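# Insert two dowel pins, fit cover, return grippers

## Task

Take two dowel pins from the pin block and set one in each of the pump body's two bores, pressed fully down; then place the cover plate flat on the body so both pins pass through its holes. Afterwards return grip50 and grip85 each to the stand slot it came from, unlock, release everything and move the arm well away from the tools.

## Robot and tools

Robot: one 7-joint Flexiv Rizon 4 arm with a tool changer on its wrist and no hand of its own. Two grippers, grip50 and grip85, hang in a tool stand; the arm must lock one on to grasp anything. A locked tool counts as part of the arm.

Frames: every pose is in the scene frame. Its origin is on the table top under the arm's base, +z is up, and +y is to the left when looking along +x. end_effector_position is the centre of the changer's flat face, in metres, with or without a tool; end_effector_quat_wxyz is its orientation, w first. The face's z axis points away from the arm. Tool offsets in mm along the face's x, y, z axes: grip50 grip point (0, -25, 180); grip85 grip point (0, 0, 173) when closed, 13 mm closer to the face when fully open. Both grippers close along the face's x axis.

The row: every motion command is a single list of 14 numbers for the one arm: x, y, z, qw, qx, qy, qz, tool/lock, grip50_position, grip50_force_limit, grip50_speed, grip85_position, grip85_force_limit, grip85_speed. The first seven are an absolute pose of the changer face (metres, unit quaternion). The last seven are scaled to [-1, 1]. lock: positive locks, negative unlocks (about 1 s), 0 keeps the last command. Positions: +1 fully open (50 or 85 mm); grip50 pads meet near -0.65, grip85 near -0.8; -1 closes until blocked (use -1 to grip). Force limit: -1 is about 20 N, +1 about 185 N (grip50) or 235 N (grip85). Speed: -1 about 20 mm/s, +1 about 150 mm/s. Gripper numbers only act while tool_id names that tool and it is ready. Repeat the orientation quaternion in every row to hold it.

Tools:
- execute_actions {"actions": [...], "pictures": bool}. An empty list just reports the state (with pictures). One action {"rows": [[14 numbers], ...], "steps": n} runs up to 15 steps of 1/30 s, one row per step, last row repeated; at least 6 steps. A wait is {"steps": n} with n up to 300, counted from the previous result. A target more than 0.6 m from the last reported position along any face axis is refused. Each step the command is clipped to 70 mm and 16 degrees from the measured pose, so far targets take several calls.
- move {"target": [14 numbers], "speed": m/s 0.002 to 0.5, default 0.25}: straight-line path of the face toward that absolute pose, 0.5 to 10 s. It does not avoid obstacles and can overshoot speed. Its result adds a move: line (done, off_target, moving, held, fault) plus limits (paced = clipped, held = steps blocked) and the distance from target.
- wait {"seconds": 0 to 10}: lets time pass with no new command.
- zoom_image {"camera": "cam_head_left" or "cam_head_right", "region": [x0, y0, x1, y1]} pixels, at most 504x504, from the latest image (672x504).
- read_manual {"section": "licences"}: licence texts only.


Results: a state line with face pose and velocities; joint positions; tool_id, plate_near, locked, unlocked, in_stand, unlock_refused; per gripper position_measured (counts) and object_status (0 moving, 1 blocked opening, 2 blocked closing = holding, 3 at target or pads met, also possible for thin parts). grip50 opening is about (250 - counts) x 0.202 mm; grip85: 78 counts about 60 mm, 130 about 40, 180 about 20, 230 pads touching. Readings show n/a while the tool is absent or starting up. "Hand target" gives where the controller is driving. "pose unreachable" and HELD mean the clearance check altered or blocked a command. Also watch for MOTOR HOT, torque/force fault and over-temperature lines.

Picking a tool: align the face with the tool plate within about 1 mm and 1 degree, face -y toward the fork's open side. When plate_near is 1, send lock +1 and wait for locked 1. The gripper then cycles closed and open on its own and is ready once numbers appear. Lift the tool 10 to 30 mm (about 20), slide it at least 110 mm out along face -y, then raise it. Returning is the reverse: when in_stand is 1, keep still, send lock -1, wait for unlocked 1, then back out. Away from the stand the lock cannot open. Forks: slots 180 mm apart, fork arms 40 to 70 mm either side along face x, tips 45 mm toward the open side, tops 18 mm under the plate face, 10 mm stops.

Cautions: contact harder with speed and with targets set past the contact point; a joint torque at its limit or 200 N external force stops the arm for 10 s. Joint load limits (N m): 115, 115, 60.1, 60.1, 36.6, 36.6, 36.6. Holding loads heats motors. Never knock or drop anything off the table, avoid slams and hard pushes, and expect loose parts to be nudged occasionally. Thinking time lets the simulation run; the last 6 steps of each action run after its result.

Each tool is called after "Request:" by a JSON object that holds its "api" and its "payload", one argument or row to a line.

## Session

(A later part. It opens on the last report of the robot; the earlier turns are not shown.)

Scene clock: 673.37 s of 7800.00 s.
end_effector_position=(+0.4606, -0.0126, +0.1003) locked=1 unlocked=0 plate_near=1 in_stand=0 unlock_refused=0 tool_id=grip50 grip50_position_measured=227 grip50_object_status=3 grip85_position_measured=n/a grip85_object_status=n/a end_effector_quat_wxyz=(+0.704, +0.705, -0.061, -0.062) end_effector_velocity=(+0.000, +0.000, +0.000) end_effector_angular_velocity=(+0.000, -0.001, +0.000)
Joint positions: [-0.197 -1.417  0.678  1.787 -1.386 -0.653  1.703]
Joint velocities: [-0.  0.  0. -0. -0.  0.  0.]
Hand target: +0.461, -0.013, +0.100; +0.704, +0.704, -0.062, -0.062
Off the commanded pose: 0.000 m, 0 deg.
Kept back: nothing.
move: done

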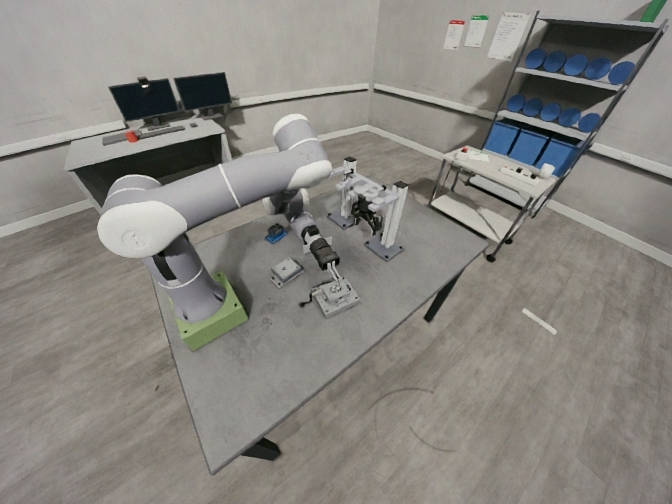

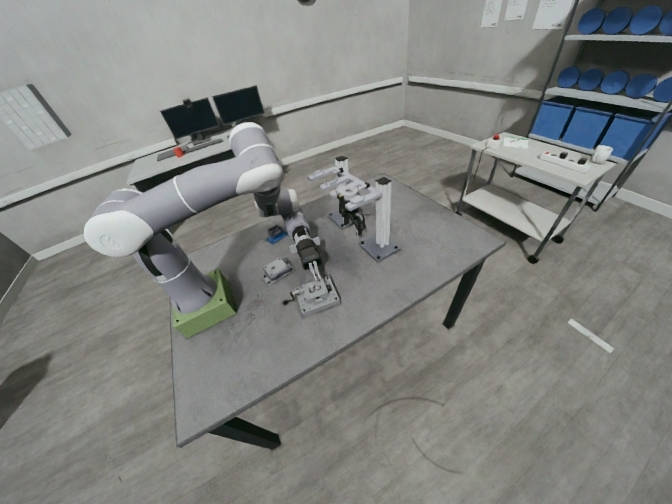

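Request:
{"api": "move", "payload": {
  "target": [0.4606,-0.0127,0.1005,0.7044,0.7044,-0.0616,-0.0616,0,-1,-1,-1,0,0,0],
  "speed": 0.002
}}

Request:
{"api": "move", "payload": {
  "target": [0.4604,-0.0142,0.1008,0.7044,0.7044,-0.0616,-0.0616,0,-1,-1,-1,0,0,0],
  "speed": 0.002
}}

Request:
{"api": "move", "payload": {
  "target": [0.4604,-0.0142,0.1005,0.7044,0.7044,-0.0616,-0.0616,0,-0.5,-1,-1,0,0,0],
  "speed": 0.002
}}

Request:
{"api": "move", "payload": {
  "target": [0.4663,-0.0152,0.1005,0.7044,0.7044,-0.0616,-0.0616,0,-0.5,-1,-1,0,0,0],
  "speed": 0.002
}}

Scene clock: 674.40 s of 7800.00 s.
end_effector_position=(+0.4606, -0.0126, +0.1004) locked=1 unlocked=0 plate_near=1 in_stand=0 unlock_refused=0 tool_id=grip50 grip50_position_measured=230 grip50_object_status=2 grip85_position_measured=n/a grip85_object_status=n/a end_effector_quat_wxyz=(+0.704, +0.705, -0.061, -0.062) end_effector_velocity=(-0.000, +0.000, +0.000) end_effector_angular_velocity=(-0.000, -0.001, -0.000)
Joint positions: [-0.197 -1.417  0.678  1.787 -1.386 -0.653  1.703]
Joint velocities: [ 0.    -0.     0.     0.     0.    -0.     0.001]
Hand target: +0.461, -0.013, +0.100; +0.704, +0.704, -0.062, -0.062
Off the commanded pose: 0.000 m, 0 deg.
Kept back: nothing.
move: done

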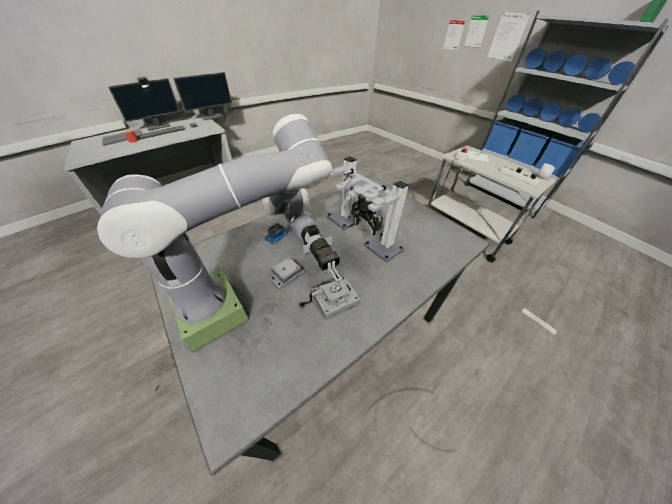

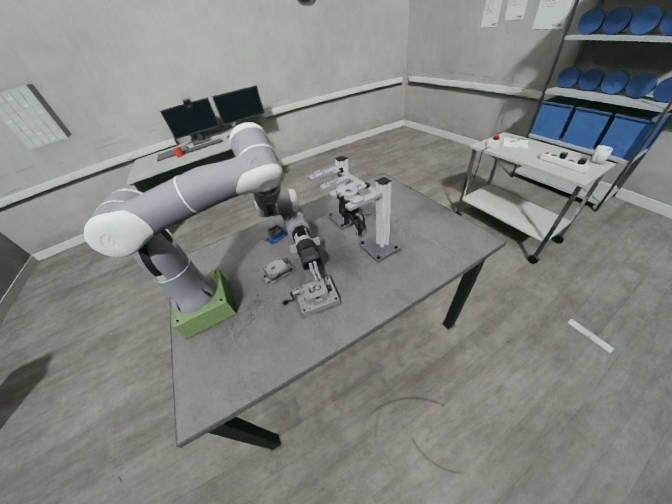

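Scene clock: 675.43 s of 7800.00 s.
end_effector_position=(+0.4603, -0.0142, +0.1007) locked=1 unlocked=0 plate_near=1 in_stand=0 unlock_refused=0 tool_id=grip50 grip50_position_measured=230 grip50_object_status=2 grip85_position_measured=n/a grip85_object_status=n/a end_effector_quat_wxyz=(+0.704, +0.704, -0.062, -0.062) end_effector_velocity=(+0.000, +0.000, -0.000) end_effector_angular_velocity=(+0.000, -0.000, +0.000)
Joint positions: [-0.201 -1.416  0.678  1.79  -1.388 -0.653  1.703]
Joint velocities: [ 0.     0.    -0.     0.    -0.001  0.    -0.   ]
Hand target: +0.460, -0.014, +0.101; +0.704, +0.704, -0.062, -0.062
Off the commanded pose: 0.000 m, 0 deg.
Kept back: nothing.
move: done

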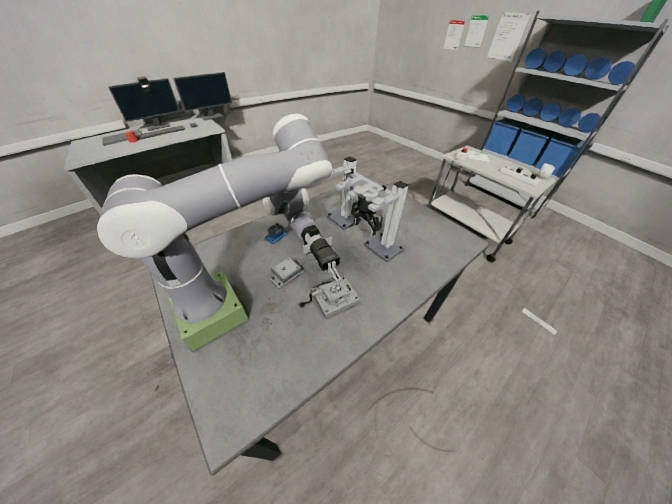

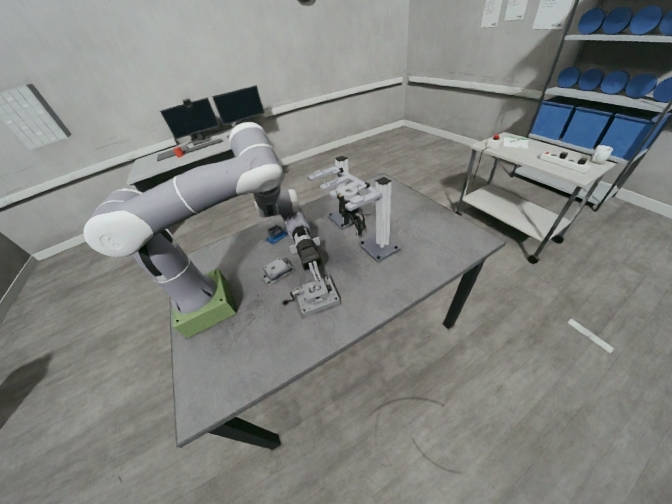

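Scene clock: 676.13 s of 7800.00 s.
end_effector_position=(+0.4604, -0.0143, +0.1007) locked=1 unlocked=0 plate_near=1 in_stand=0 unlock_refused=0 tool_id=grip50 grip50_position_measured=227 grip50_object_status=3 grip85_position_measured=n/a grip85_object_status=n/a end_effector_quat_wxyz=(+0.705, +0.704, -0.062, -0.062) end_effector_velocity=(-0.000, -0.000, -0.000) end_effector_angular_velocity=(-0.000, -0.001, -0.001)
Joint positions: [-0.201 -1.416  0.677  1.789 -1.388 -0.653  1.703]
Joint velocities: [-0.    -0.    -0.    -0.     0.001 -0.     0.001]
Hand target: +0.460, -0.014, +0.101; +0.704, +0.704, -0.062, -0.062
Off the commanded pose: 0.000 m, 0 deg.
Kept back: nothing.
move: done

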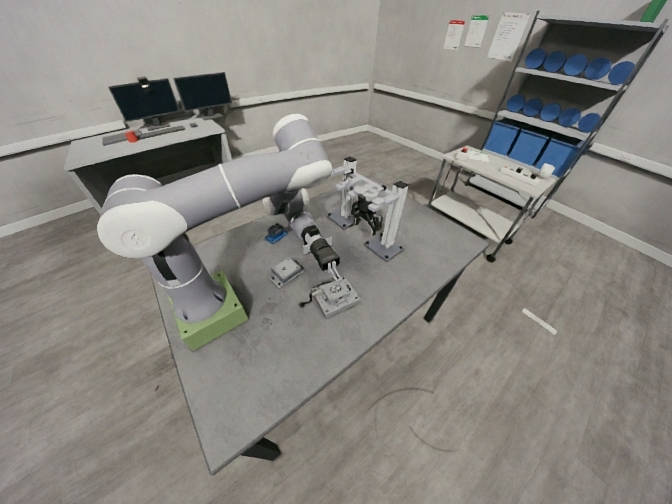

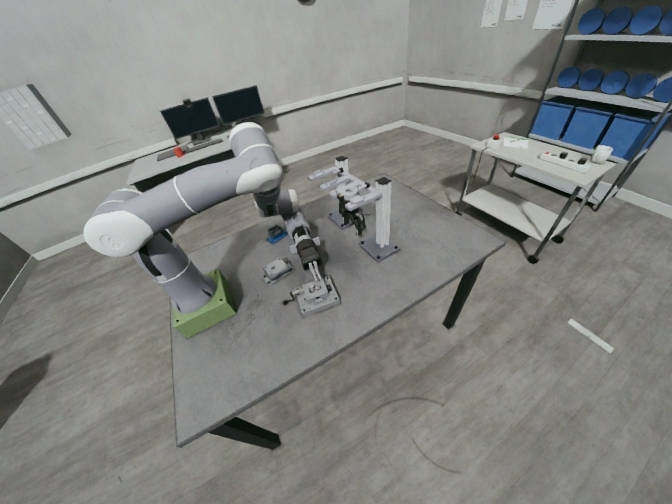

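Scene clock: 679.33 s of 7800.00 s.
end_effector_position=(+0.4663, -0.0153, +0.1007) locked=1 unlocked=0 plate_near=1 in_stand=0 unlock_refused=0 tool_id=grip50 grip50_position_measured=227 grip50_object_status=3 grip85_position_measured=n/a grip85_object_status=n/a end_effector_quat_wxyz=(+0.705, +0.704, -0.062, -0.062) end_effector_velocity=(-0.000, -0.000, -0.000) end_effector_angular_velocity=(-0.000, -0.000, -0.000)
Joint positions: [-0.201 -1.418  0.675  1.777 -1.397 -0.653  1.69 ]
Joint velocities: [-0.    -0.    -0.     0.     0.    -0.     0.001]
Hand target: +0.466, -0.015, +0.101; +0.704, +0.704, -0.062, -0.062
Off the commanded pose: 0.000 m, 0 deg.
Kept back: nothing.
move: done

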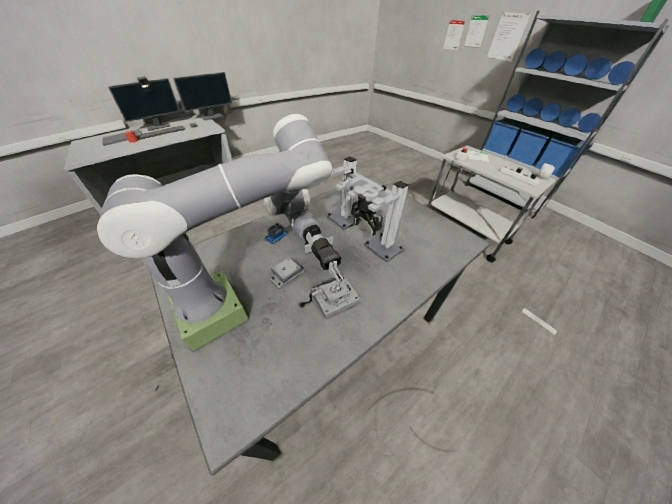

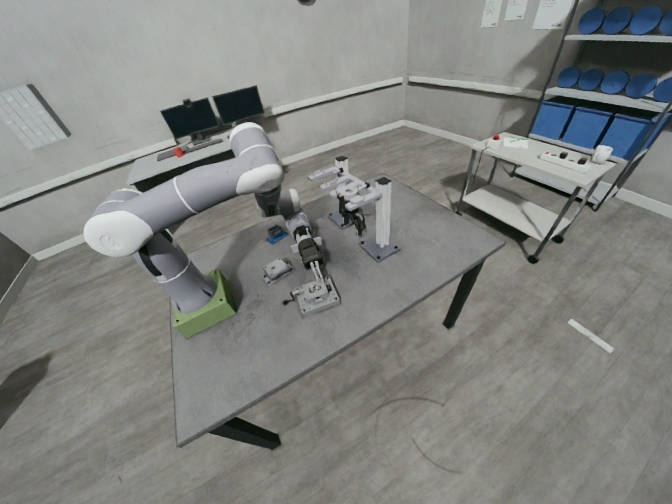

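Request:
{"api": "move", "payload": {
  "target": [0.4663,-0.0152,0.1005,0.7044,0.7044,-0.0616,-0.0616,0,-1,-1,-1,0,0,0],
  "speed": 0.002
}}

Request:
{"api": "move", "payload": {
  "target": [0.4661,-0.0164,0.1008,0.7044,0.7044,-0.0616,-0.0616,0,-1,-1,-1,0,0,0],
  "speed": 0.002
}}

Request:
{"api": "move", "payload": {
  "target": [0.4661,-0.0164,0.1005,0.7044,0.7044,-0.0616,-0.0616,0,-0.5,-1,-1,0,0,0],
  "speed": 0.002
}}

Request:
{"api": "move", "payload": {
  "target": [0.4602,-0.0154,0.1005,0.7044,0.7044,-0.0616,-0.0616,0,-0.5,-1,-1,0,0,0],
  "speed": 0.002
}}

Request:
{"api": "move", "payload": {
  "target": [0.4602,-0.0154,0.1005,0.7044,0.7044,-0.0616,-0.0616,0,-1,-1,-1,0,0,0],
  "speed": 0.002
}}

Request:
{"api": "zoom_image", "payload": {
  "camera": "cam_head_right",
  "region": [300,260,340,295]
}}

Scene clock: 680.40 s of 7800.00 s.
end_effector_position=(+0.4663, -0.0153, +0.1007) locked=1 unlocked=0 plate_near=1 in_stand=0 unlock_refused=0 tool_id=grip50 grip50_position_measured=230 grip50_object_status=2 grip85_position_measured=n/a grip85_object_status=n/a end_effector_quat_wxyz=(+0.705, +0.704, -0.062, -0.062) end_effector_velocity=(-0.000, -0.000, -0.000) end_effector_angular_velocity=(-0.001, -0.002, -0.000)
Joint positions: [-0.201 -1.418  0.675  1.777 -1.397 -0.653  1.69 ]
Joint velocities: [-0.     0.    -0.     0.     0.    -0.     0.002]
Hand target: +0.466, -0.015, +0.101; +0.704, +0.704, -0.062, -0.062
Off the commanded pose: 0.000 m, 0 deg.
Kept back: nothing.
move: done

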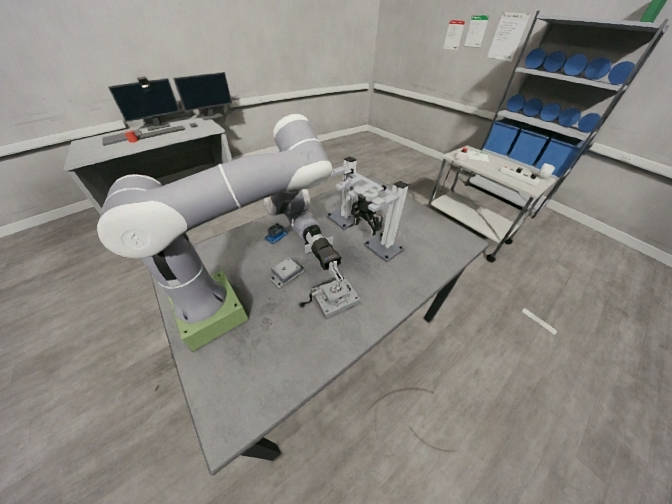

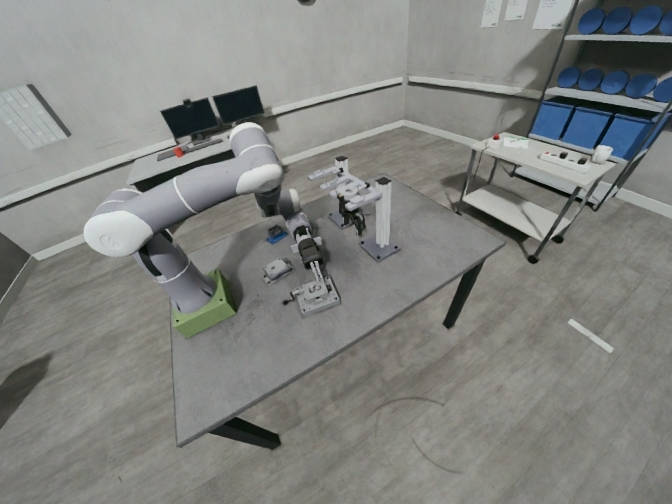

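Scene clock: 681.20 s of 7800.00 s.
end_effector_position=(+0.4660, -0.0164, +0.1007) locked=1 unlocked=0 plate_near=1 in_stand=0 unlock_refused=0 tool_id=grip50 grip50_position_measured=230 grip50_object_status=2 grip85_position_measured=n/a grip85_object_status=n/a end_effector_quat_wxyz=(+0.705, +0.704, -0.062, -0.062) end_effector_velocity=(+0.000, +0.000, -0.000) end_effector_angular_velocity=(+0.000, -0.001, +0.000)
Joint positions: [-0.203 -1.417  0.675  1.779 -1.399 -0.653  1.69 ]
Joint velocities: [-0.    -0.     0.     0.    -0.     0.     0.001]
Hand target: +0.466, -0.016, +0.101; +0.704, +0.704, -0.062, -0.062
Off the commanded pose: 0.000 m, 0 deg.
Kept back: nothing.
move: done

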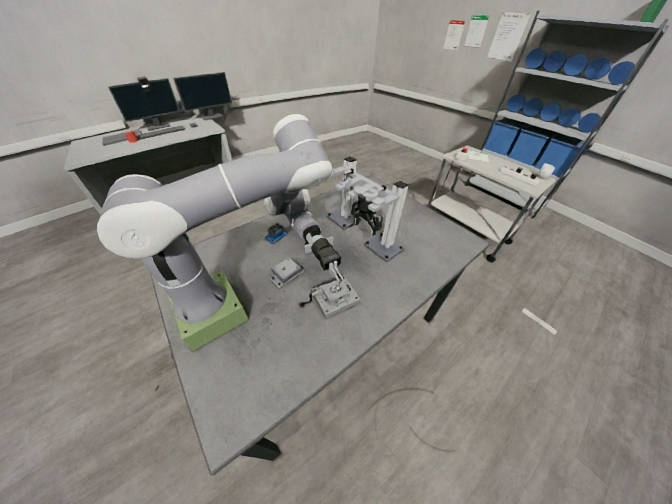

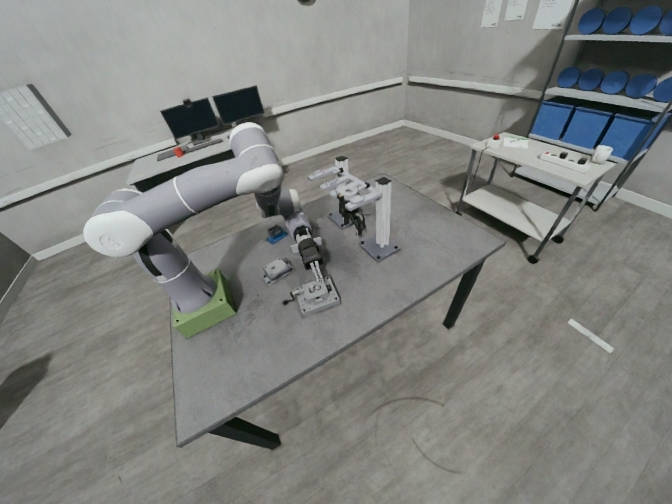

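Scene clock: 681.90 s of 7800.00 s.
end_effector_position=(+0.4661, -0.0165, +0.1007) locked=1 unlocked=0 plate_near=1 in_stand=0 unlock_refused=0 tool_id=grip50 grip50_position_measured=227 grip50_object_status=3 grip85_position_measured=n/a grip85_object_status=n/a end_effector_quat_wxyz=(+0.705, +0.704, -0.062, -0.062) end_effector_velocity=(-0.000, -0.000, -0.000) end_effector_angular_velocity=(-0.000, +0.000, -0.000)
Joint positions: [-0.203 -1.418  0.675  1.779 -1.4   -0.653  1.69 ]
Joint velocities: [-0.  0. -0.  0.  0.  0.  0.]
Hand target: +0.466, -0.016, +0.101; +0.704, +0.704, -0.062, -0.062
Off the commanded pose: 0.000 m, 0 deg.
Kept back: nothing.
move: done

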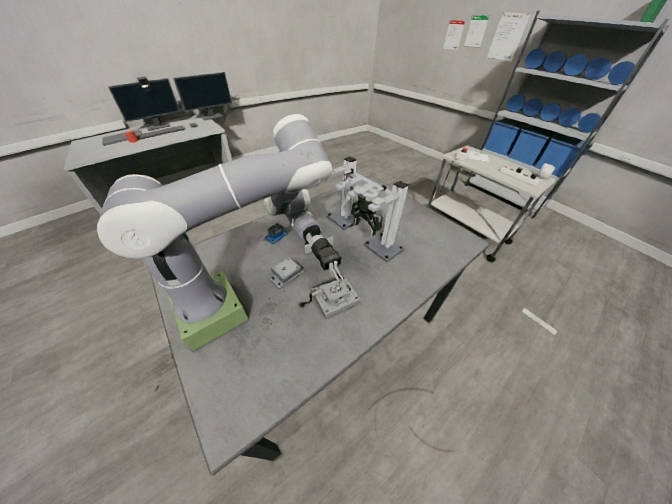

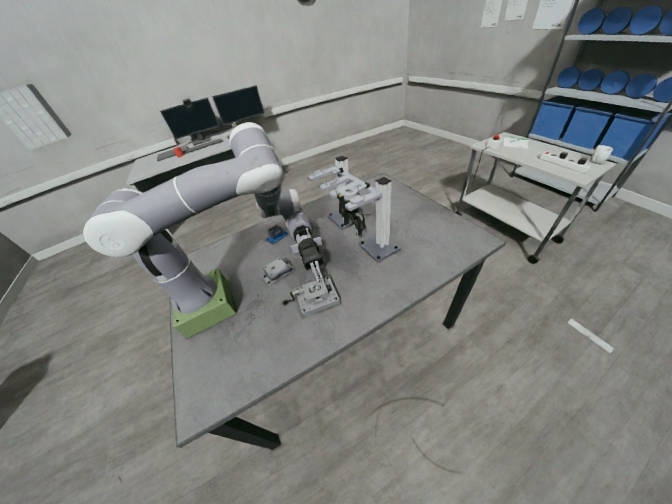

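Scene clock: 685.10 s of 7800.00 s.
end_effector_position=(+0.4602, -0.0153, +0.1003) locked=1 unlocked=0 plate_near=1 in_stand=0 unlock_refused=0 tool_id=grip50 grip50_position_measured=227 grip50_object_status=3 grip85_position_measured=n/a grip85_object_status=n/a end_effector_quat_wxyz=(+0.704, +0.705, -0.061, -0.062) end_effector_velocity=(-0.000, -0.000, -0.000) end_effector_angular_velocity=(+0.000, +0.001, -0.000)
Joint positions: [-0.204 -1.417  0.677  1.791 -1.391 -0.653  1.703]
Joint velocities: [-0.     0.    -0.     0.    -0.     0.    -0.001]
Hand target: +0.460, -0.015, +0.100; +0.704, +0.704, -0.062, -0.062
Off the commanded pose: 0.000 m, 0 deg.
Kept back: nothing.
move: done

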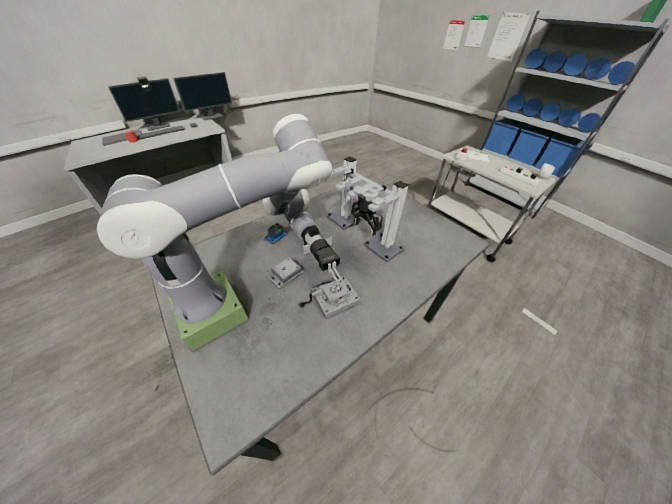

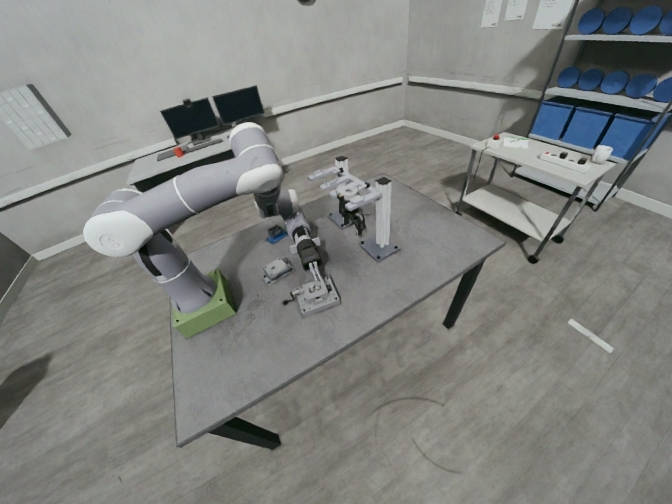

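Scene clock: 685.80 s of 7800.00 s.
end_effector_position=(+0.4602, -0.0153, +0.1004) locked=1 unlocked=0 plate_near=1 in_stand=0 unlock_refused=0 tool_id=grip50 grip50_position_measured=230 grip50_object_status=2 grip85_position_measured=n/a grip85_object_status=n/a end_effector_quat_wxyz=(+0.704, +0.705, -0.061, -0.062) end_effector_velocity=(+0.000, +0.000, -0.000) end_effector_angular_velocity=(+0.000, +0.001, +0.000)
Joint positions: [-0.204 -1.417  0.677  1.791 -1.391 -0.653  1.703]
Joint velocities: [ 0.    -0.    -0.    -0.    -0.     0.    -0.001]
Hand target: +0.460, -0.015, +0.100; +0.704, +0.704, -0.062, -0.062
Off the commanded pose: 0.000 m, 0 deg.
Kept back: nothing.
move: done

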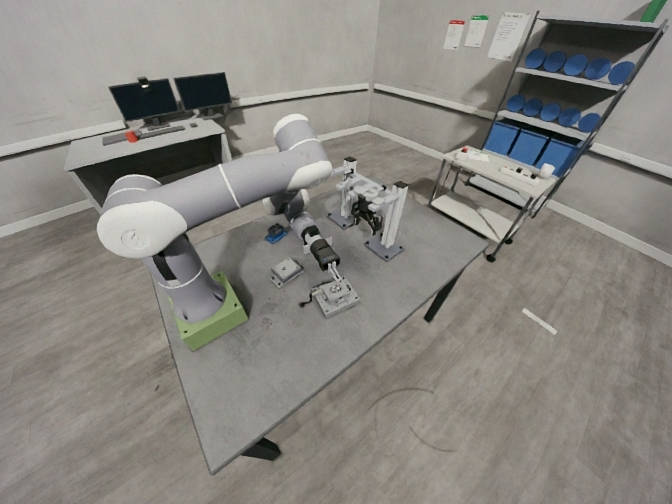

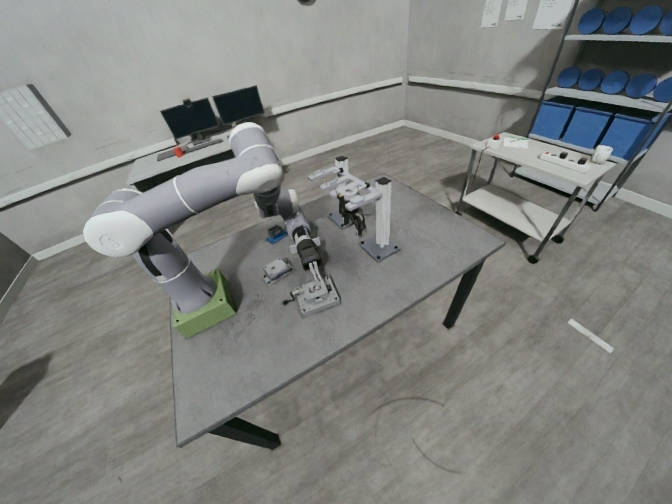

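Region (300, 260, 340, 295) of cam_head_right's 672x504 image, scaled by 12.600, with more detail than that image has; it fills the top 441 rows of this view, and the rest is white.

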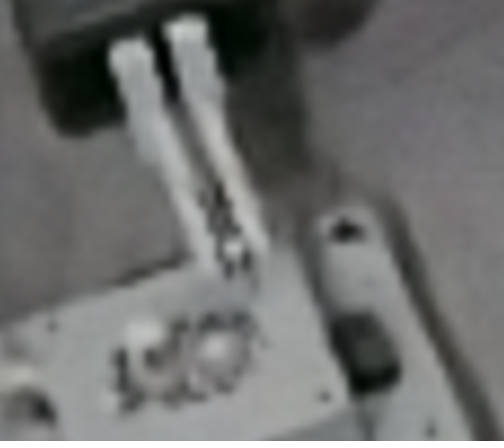

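Request:
{"api": "move", "payload": {
  "target": [0.4602,-0.0154,0.1003,0.7044,0.7044,-0.0616,-0.0616,0,-0.3,-1,-1,0,0,0],
  "speed": 0.002
}}

Request:
{"api": "move", "payload": {
  "target": [0.4602,-0.0154,0.13,0.7044,0.7044,-0.0616,-0.0616,0,-0.3,-1,-1,0,0,0],
  "speed": 0.015
}}

Request:
{"api": "move", "payload": {
  "target": [0.44,0.0,0.35,0.7044,0.7044,-0.0616,-0.0616,0,-0.2,-1,-1,0,0,0],
  "speed": 0.2
}}

Request:
{"api": "move", "payload": {
  "target": [0.44,0.0,0.38,0,0.6225,0.7826,0,0,-0.2,-1,-1,0,0,0],
  "speed": 0.25
}}

Request:
{"api": "move", "payload": {
  "target": [0.445,-0.1864,0.29,0,0.3827,0.9239,0,0,-0.2,-1,-1,0,0,0],
  "speed": 0.15
}}

Request:
{"api": "move", "payload": {
  "target": [0.445,-0.1864,0.2615,0,0.3827,0.9239,0,0,-0.2,-1,-1,0,0,0],
  "speed": 0.01
}}

Request:
{"api": "move", "payload": {
  "target": [0.445,-0.1864,0.2615,0,0.3827,0.9239,0,0,-1,-0.4,-1,0,0,0],
  "speed": 0.01
}}

Request:
{"api": "move", "payload": {
  "target": [0.445,-0.1864,0.2715,0,0.3827,0.9239,0,0,-1,-0.4,-1,0,0,0],
  "speed": 0.01
}}

Request:
{"api": "zoom_image", "payload": {
  "camera": "cam_head_right",
  "region": [305,265,335,295]
}}

Request:
{"api": "zoom_image", "payload": {
  "camera": "cam_head_left",
  "region": [325,265,355,295]
}}

Scene clock: 687.33 s of 7800.00 s.
end_effector_position=(+0.4602, -0.0154, +0.1004) locked=1 unlocked=0 plate_near=1 in_stand=0 unlock_refused=0 tool_id=grip50 grip50_position_measured=198 grip50_object_status=3 grip85_position_measured=n/a grip85_object_status=n/a end_effector_quat_wxyz=(+0.704, +0.704, -0.061, -0.062) end_effector_velocity=(-0.000, -0.000, -0.000) end_effector_angular_velocity=(-0.000, -0.001, +0.000)
Joint positions: [-0.204 -1.417  0.677  1.791 -1.391 -0.653  1.703]
Joint velocities: [-0.    -0.    -0.     0.    -0.    -0.     0.001]
Hand target: +0.460, -0.015, +0.100; +0.704, +0.704, -0.062, -0.062
Off the commanded pose: 0.000 m, 0 deg.
Kept back: nothing.
move: done

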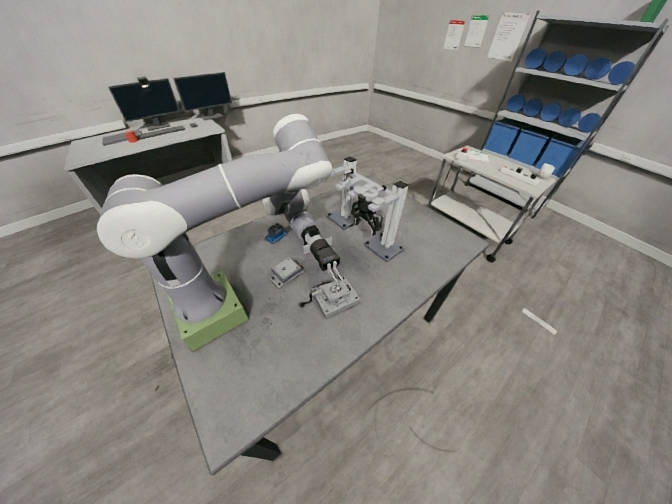

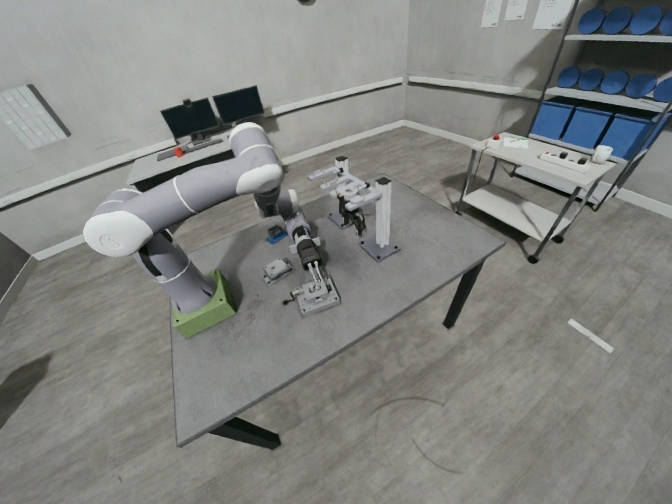

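Scene clock: 689.53 s of 7800.00 s.
end_effector_position=(+0.4602, -0.0153, +0.1299) locked=1 unlocked=0 plate_near=1 in_stand=0 unlock_refused=0 tool_id=grip50 grip50_position_measured=198 grip50_object_status=3 grip85_position_measured=n/a grip85_object_status=n/a end_effector_quat_wxyz=(+0.704, +0.704, -0.062, -0.061) end_effector_velocity=(-0.000, +0.000, +0.000) end_effector_angular_velocity=(+0.000, -0.000, -0.000)
Joint positions: [-0.221 -1.36   0.707  1.832 -1.37  -0.675  1.692]
Joint velocities: [-0.  0.  0.  0.  0.  0.  0.]
Hand target: +0.460, -0.015, +0.130; +0.704, +0.704, -0.062, -0.062
Off the commanded pose: 0.000 m, 0 deg.
Kept back: nothing.
move: done

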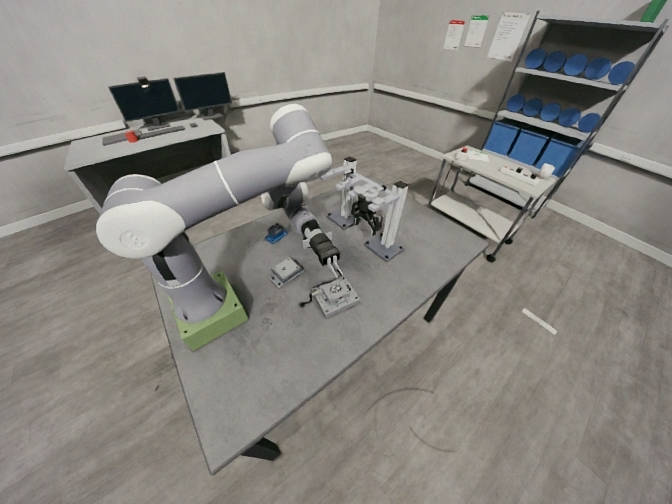

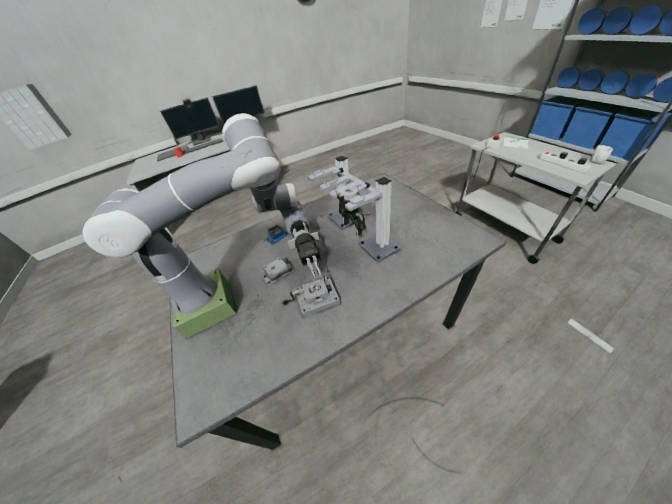

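Scene clock: 691.00 s of 7800.00 s.
end_effector_position=(+0.4394, -0.0001, +0.3501) locked=1 unlocked=0 plate_near=1 in_stand=0 unlock_refused=0 tool_id=grip50 grip50_position_measured=182 grip50_object_status=3 grip85_position_measured=n/a grip85_object_status=n/a end_effector_quat_wxyz=(+0.705, +0.704, -0.061, -0.061) end_effector_velocity=(-0.000, -0.000, -0.000) end_effector_angular_velocity=(-0.000, -0.000, -0.000)
Joint positions: [-0.323 -0.945  0.975  2.024 -1.17  -0.839  1.534]
Joint velocities: [-0.    -0.001 -0.     0.    -0.     0.     0.001]
Hand target: +0.439, -0.000, +0.350; +0.705, +0.704, -0.061, -0.061
Off the commanded pose: 0.001 m, 0 deg.
Kept back: nothing.
move: done

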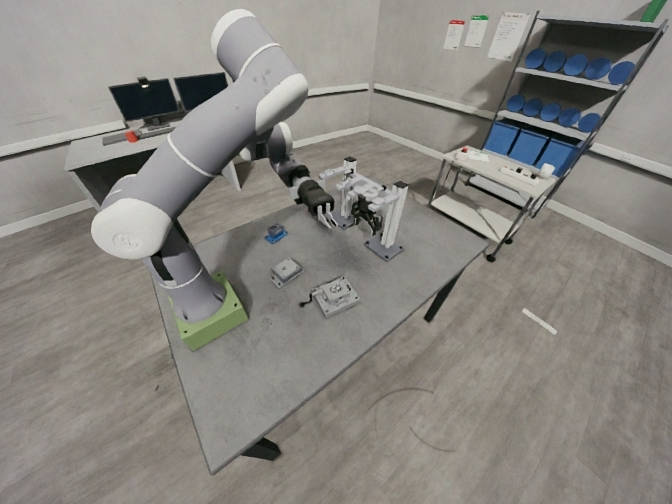

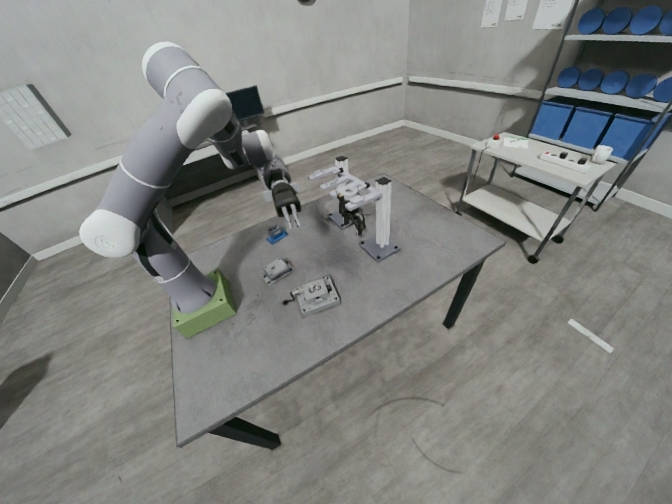

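Scene clock: 696.00 s of 7800.00 s.
end_effector_position=(+0.4401, -0.0004, +0.3803) locked=1 unlocked=0 plate_near=1 in_stand=0 unlock_refused=0 tool_id=grip50 grip50_position_measured=182 grip50_object_status=3 grip85_position_measured=n/a grip85_object_status=n/a end_effector_quat_wxyz=(-0.001, +0.624, +0.782, -0.002) end_effector_velocity=(+0.000, -0.000, -0.000) end_effector_angular_velocity=(-0.000, -0.000, +0.000)
Joint positions: [-1.248 -1.385  1.62   2.269 -1.397  0.084 -0.741]
Joint velocities: [-0.  0. -0.  0. -0.  0. -0.]
Hand target: +0.440, -0.000, +0.380; -0.001, +0.624, +0.782, -0.002
Off the commanded pose: 0.000 m, 0 deg.
Kept back: nothing.
move: done

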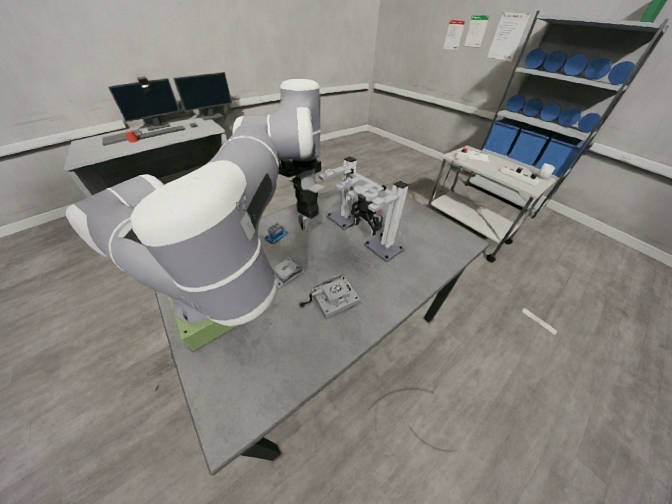

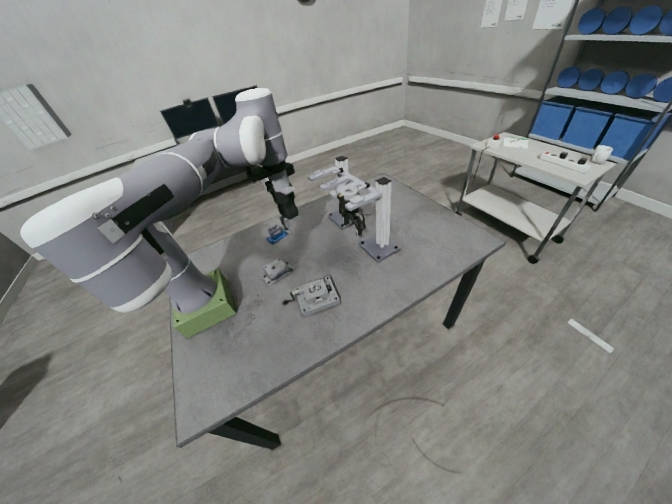

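Scene clock: 698.17 s of 7800.00 s.
end_effector_position=(+0.4450, -0.1870, +0.2903) locked=1 unlocked=0 plate_near=1 in_stand=0 unlock_refused=0 tool_id=grip50 grip50_position_measured=182 grip50_object_status=3 grip85_position_measured=n/a grip85_object_status=n/a end_effector_quat_wxyz=(+0.000, +0.383, +0.924, -0.000) end_effector_velocity=(-0.000, +0.000, -0.000) end_effector_angular_velocity=(+0.000, +0.001, +0.000)
Joint positions: [-1.56  -1.566  1.435  2.187 -1.645  0.118 -1.689]
Joint velocities: [ 0.    -0.    -0.    -0.     0.001 -0.    -0.   ]
Hand target: +0.445, -0.187, +0.290; +0.000, +0.383, +0.924, -0.000
Off the commanded pose: 0.001 m, 0 deg.
Kept back: nothing.
move: done

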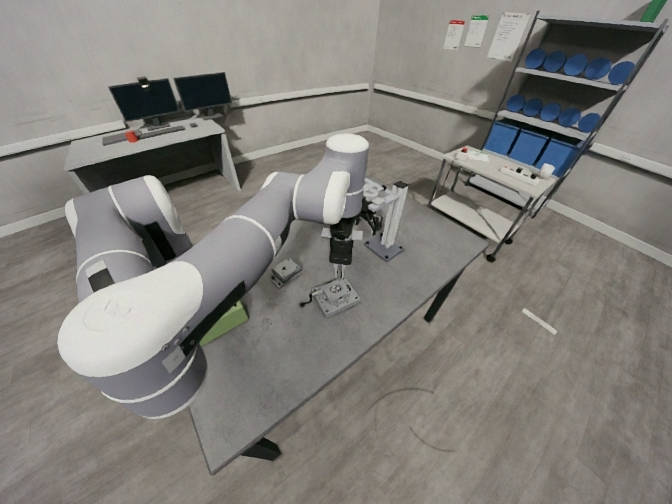

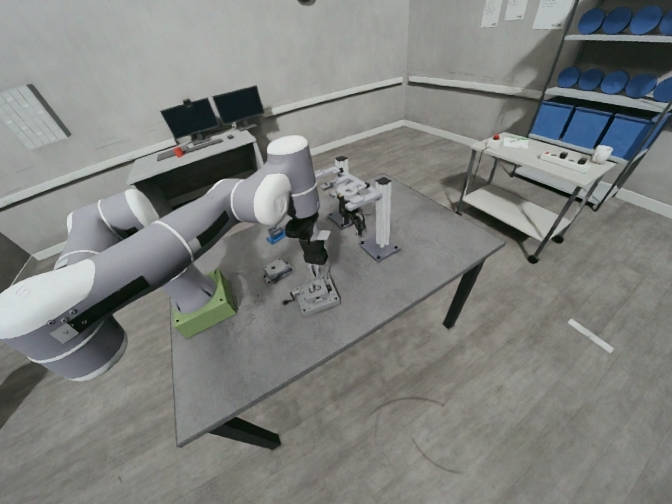

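Scene clock: 701.27 s of 7800.00 s.
end_effector_position=(+0.4450, -0.1865, +0.2615) locked=1 unlocked=0 plate_near=1 in_stand=0 unlock_refused=0 tool_id=grip50 grip50_position_measured=182 grip50_object_status=3 grip85_position_measured=n/a grip85_object_status=n/a end_effector_quat_wxyz=(-0.000, +0.383, +0.924, -0.000) end_effector_velocity=(-0.000, +0.000, -0.000) end_effector_angular_velocity=(+0.000, +0.000, -0.000)
Joint positions: [-1.56  -1.599  1.371  2.185 -1.709  0.151 -1.684]
Joint velocities: [-0. -0. -0. -0. -0.  0.  0.]
Hand target: +0.445, -0.187, +0.262; -0.000, +0.383, +0.924, +0.000
Off the commanded pose: 0.000 m, 0 deg.
Kept back: nothing.
move: done

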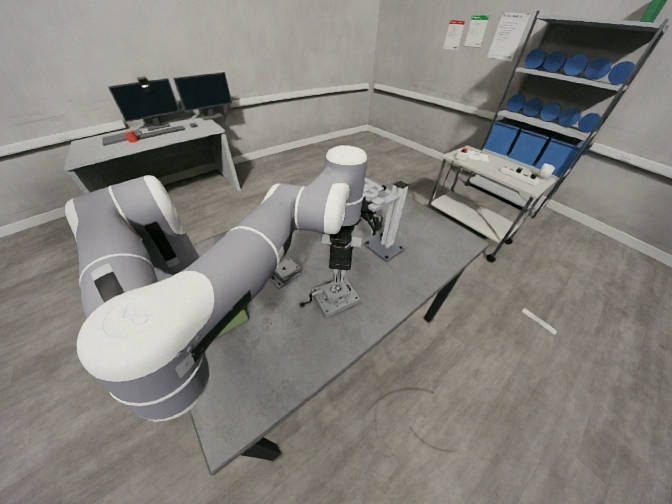

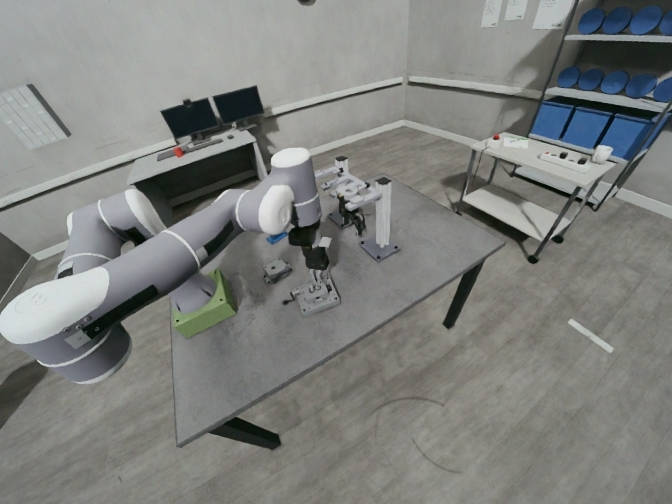

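Scene clock: 702.03 s of 7800.00 s.
end_effector_position=(+0.4454, -0.1871, +0.2618) locked=1 unlocked=0 plate_near=1 in_stand=0 unlock_refused=0 tool_id=grip50 grip50_position_measured=235 grip50_object_status=2 grip85_position_measured=n/a grip85_object_status=n/a end_effector_quat_wxyz=(+0.001, +0.383, +0.924, -0.001) end_effector_velocity=(+0.000, +0.000, +0.000) end_effector_angular_velocity=(+0.000, -0.001, +0.000)
Joint positions: [-1.561 -1.599  1.372  2.184 -1.712  0.151 -1.684]
Joint velocities: [ 0. -0.  0.  0. -0.  0.  0.]
Hand target: +0.445, -0.186, +0.262; +0.000, +0.383, +0.924, -0.000
Off the commanded pose: 0.001 m, 0 deg.
Kept back: nothing.
move: done

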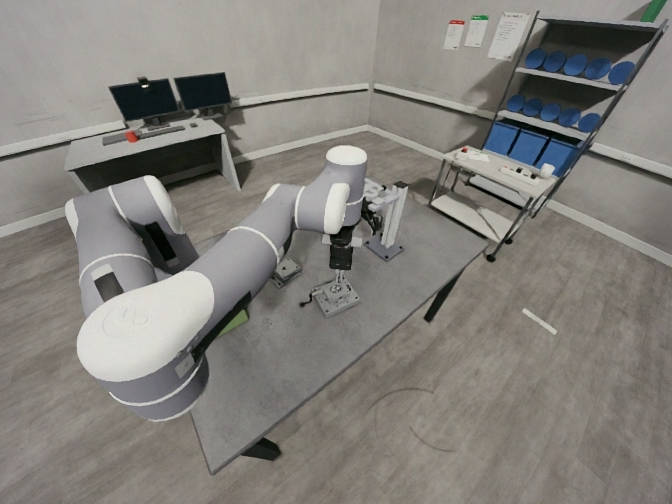

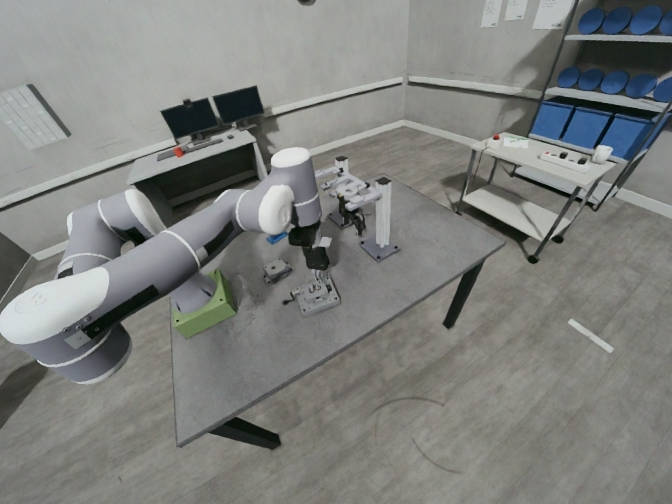

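Scene clock: 703.23 s of 7800.00 s.
end_effector_position=(+0.4451, -0.1864, +0.2715) locked=1 unlocked=0 plate_near=1 in_stand=0 unlock_refused=0 tool_id=grip50 grip50_position_measured=235 grip50_object_status=2 grip85_position_measured=n/a grip85_object_status=n/a end_effector_quat_wxyz=(+0.000, +0.383, +0.924, +0.000) end_effector_velocity=(-0.000, +0.000, +0.000) end_effector_angular_velocity=(-0.000, +0.000, -0.001)
Joint positions: [-1.56  -1.589  1.394  2.187 -1.688  0.14  -1.685]
Joint velocities: [ 0.     0.     0.     0.     0.    -0.     0.001]
Hand target: +0.445, -0.186, +0.271; -0.000, +0.383, +0.924, -0.000
Off the commanded pose: 0.000 m, 0 deg.
Kept back: nothing.
move: done

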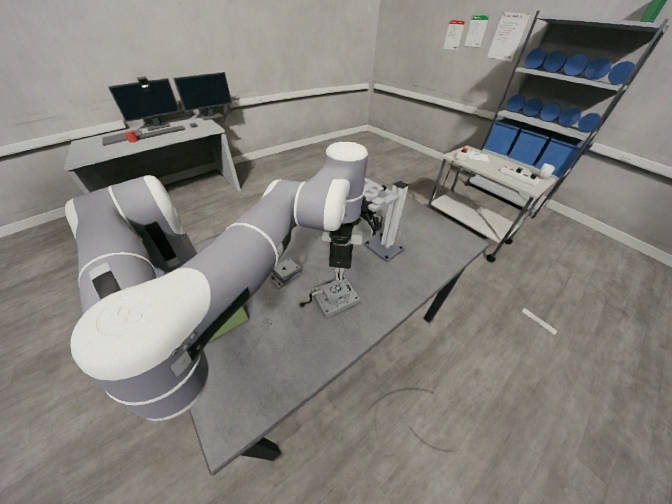

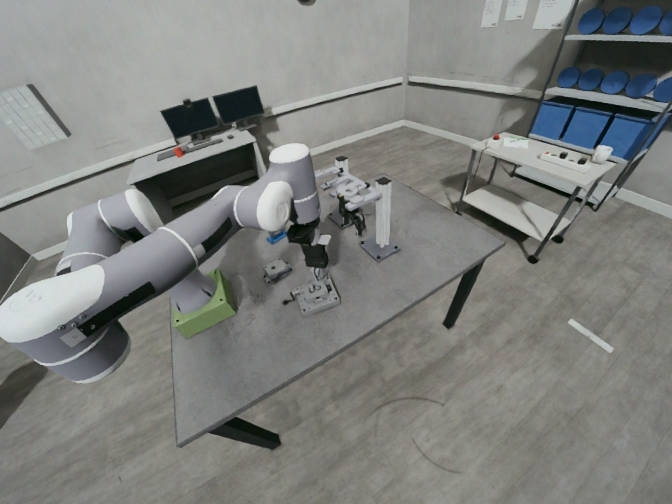

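Region (305, 265, 335, 295) of cam_head_right's 672x504 image, scaled by 16.800, with more detail than that image has.

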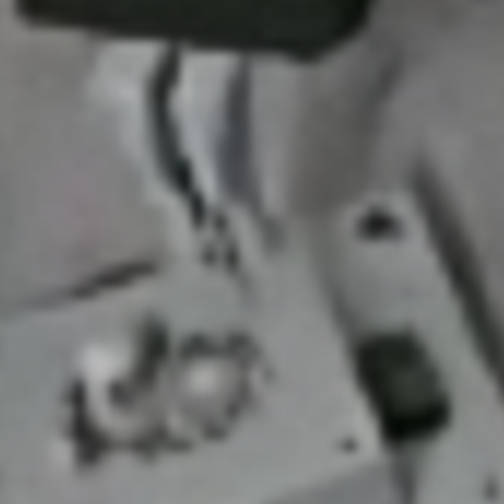

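Region (325, 265, 355, 295) of cam_head_left's 672x504 image, scaled by 16.800, with more detail than that image has.

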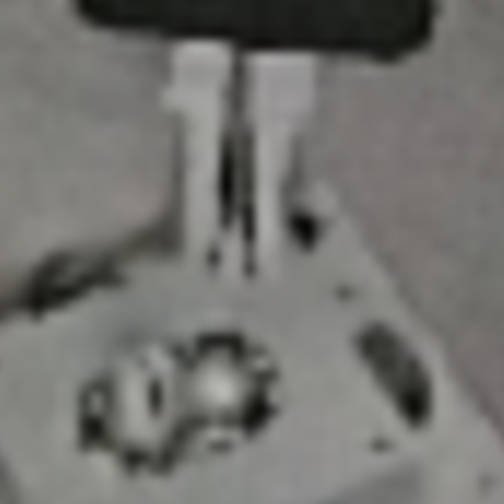

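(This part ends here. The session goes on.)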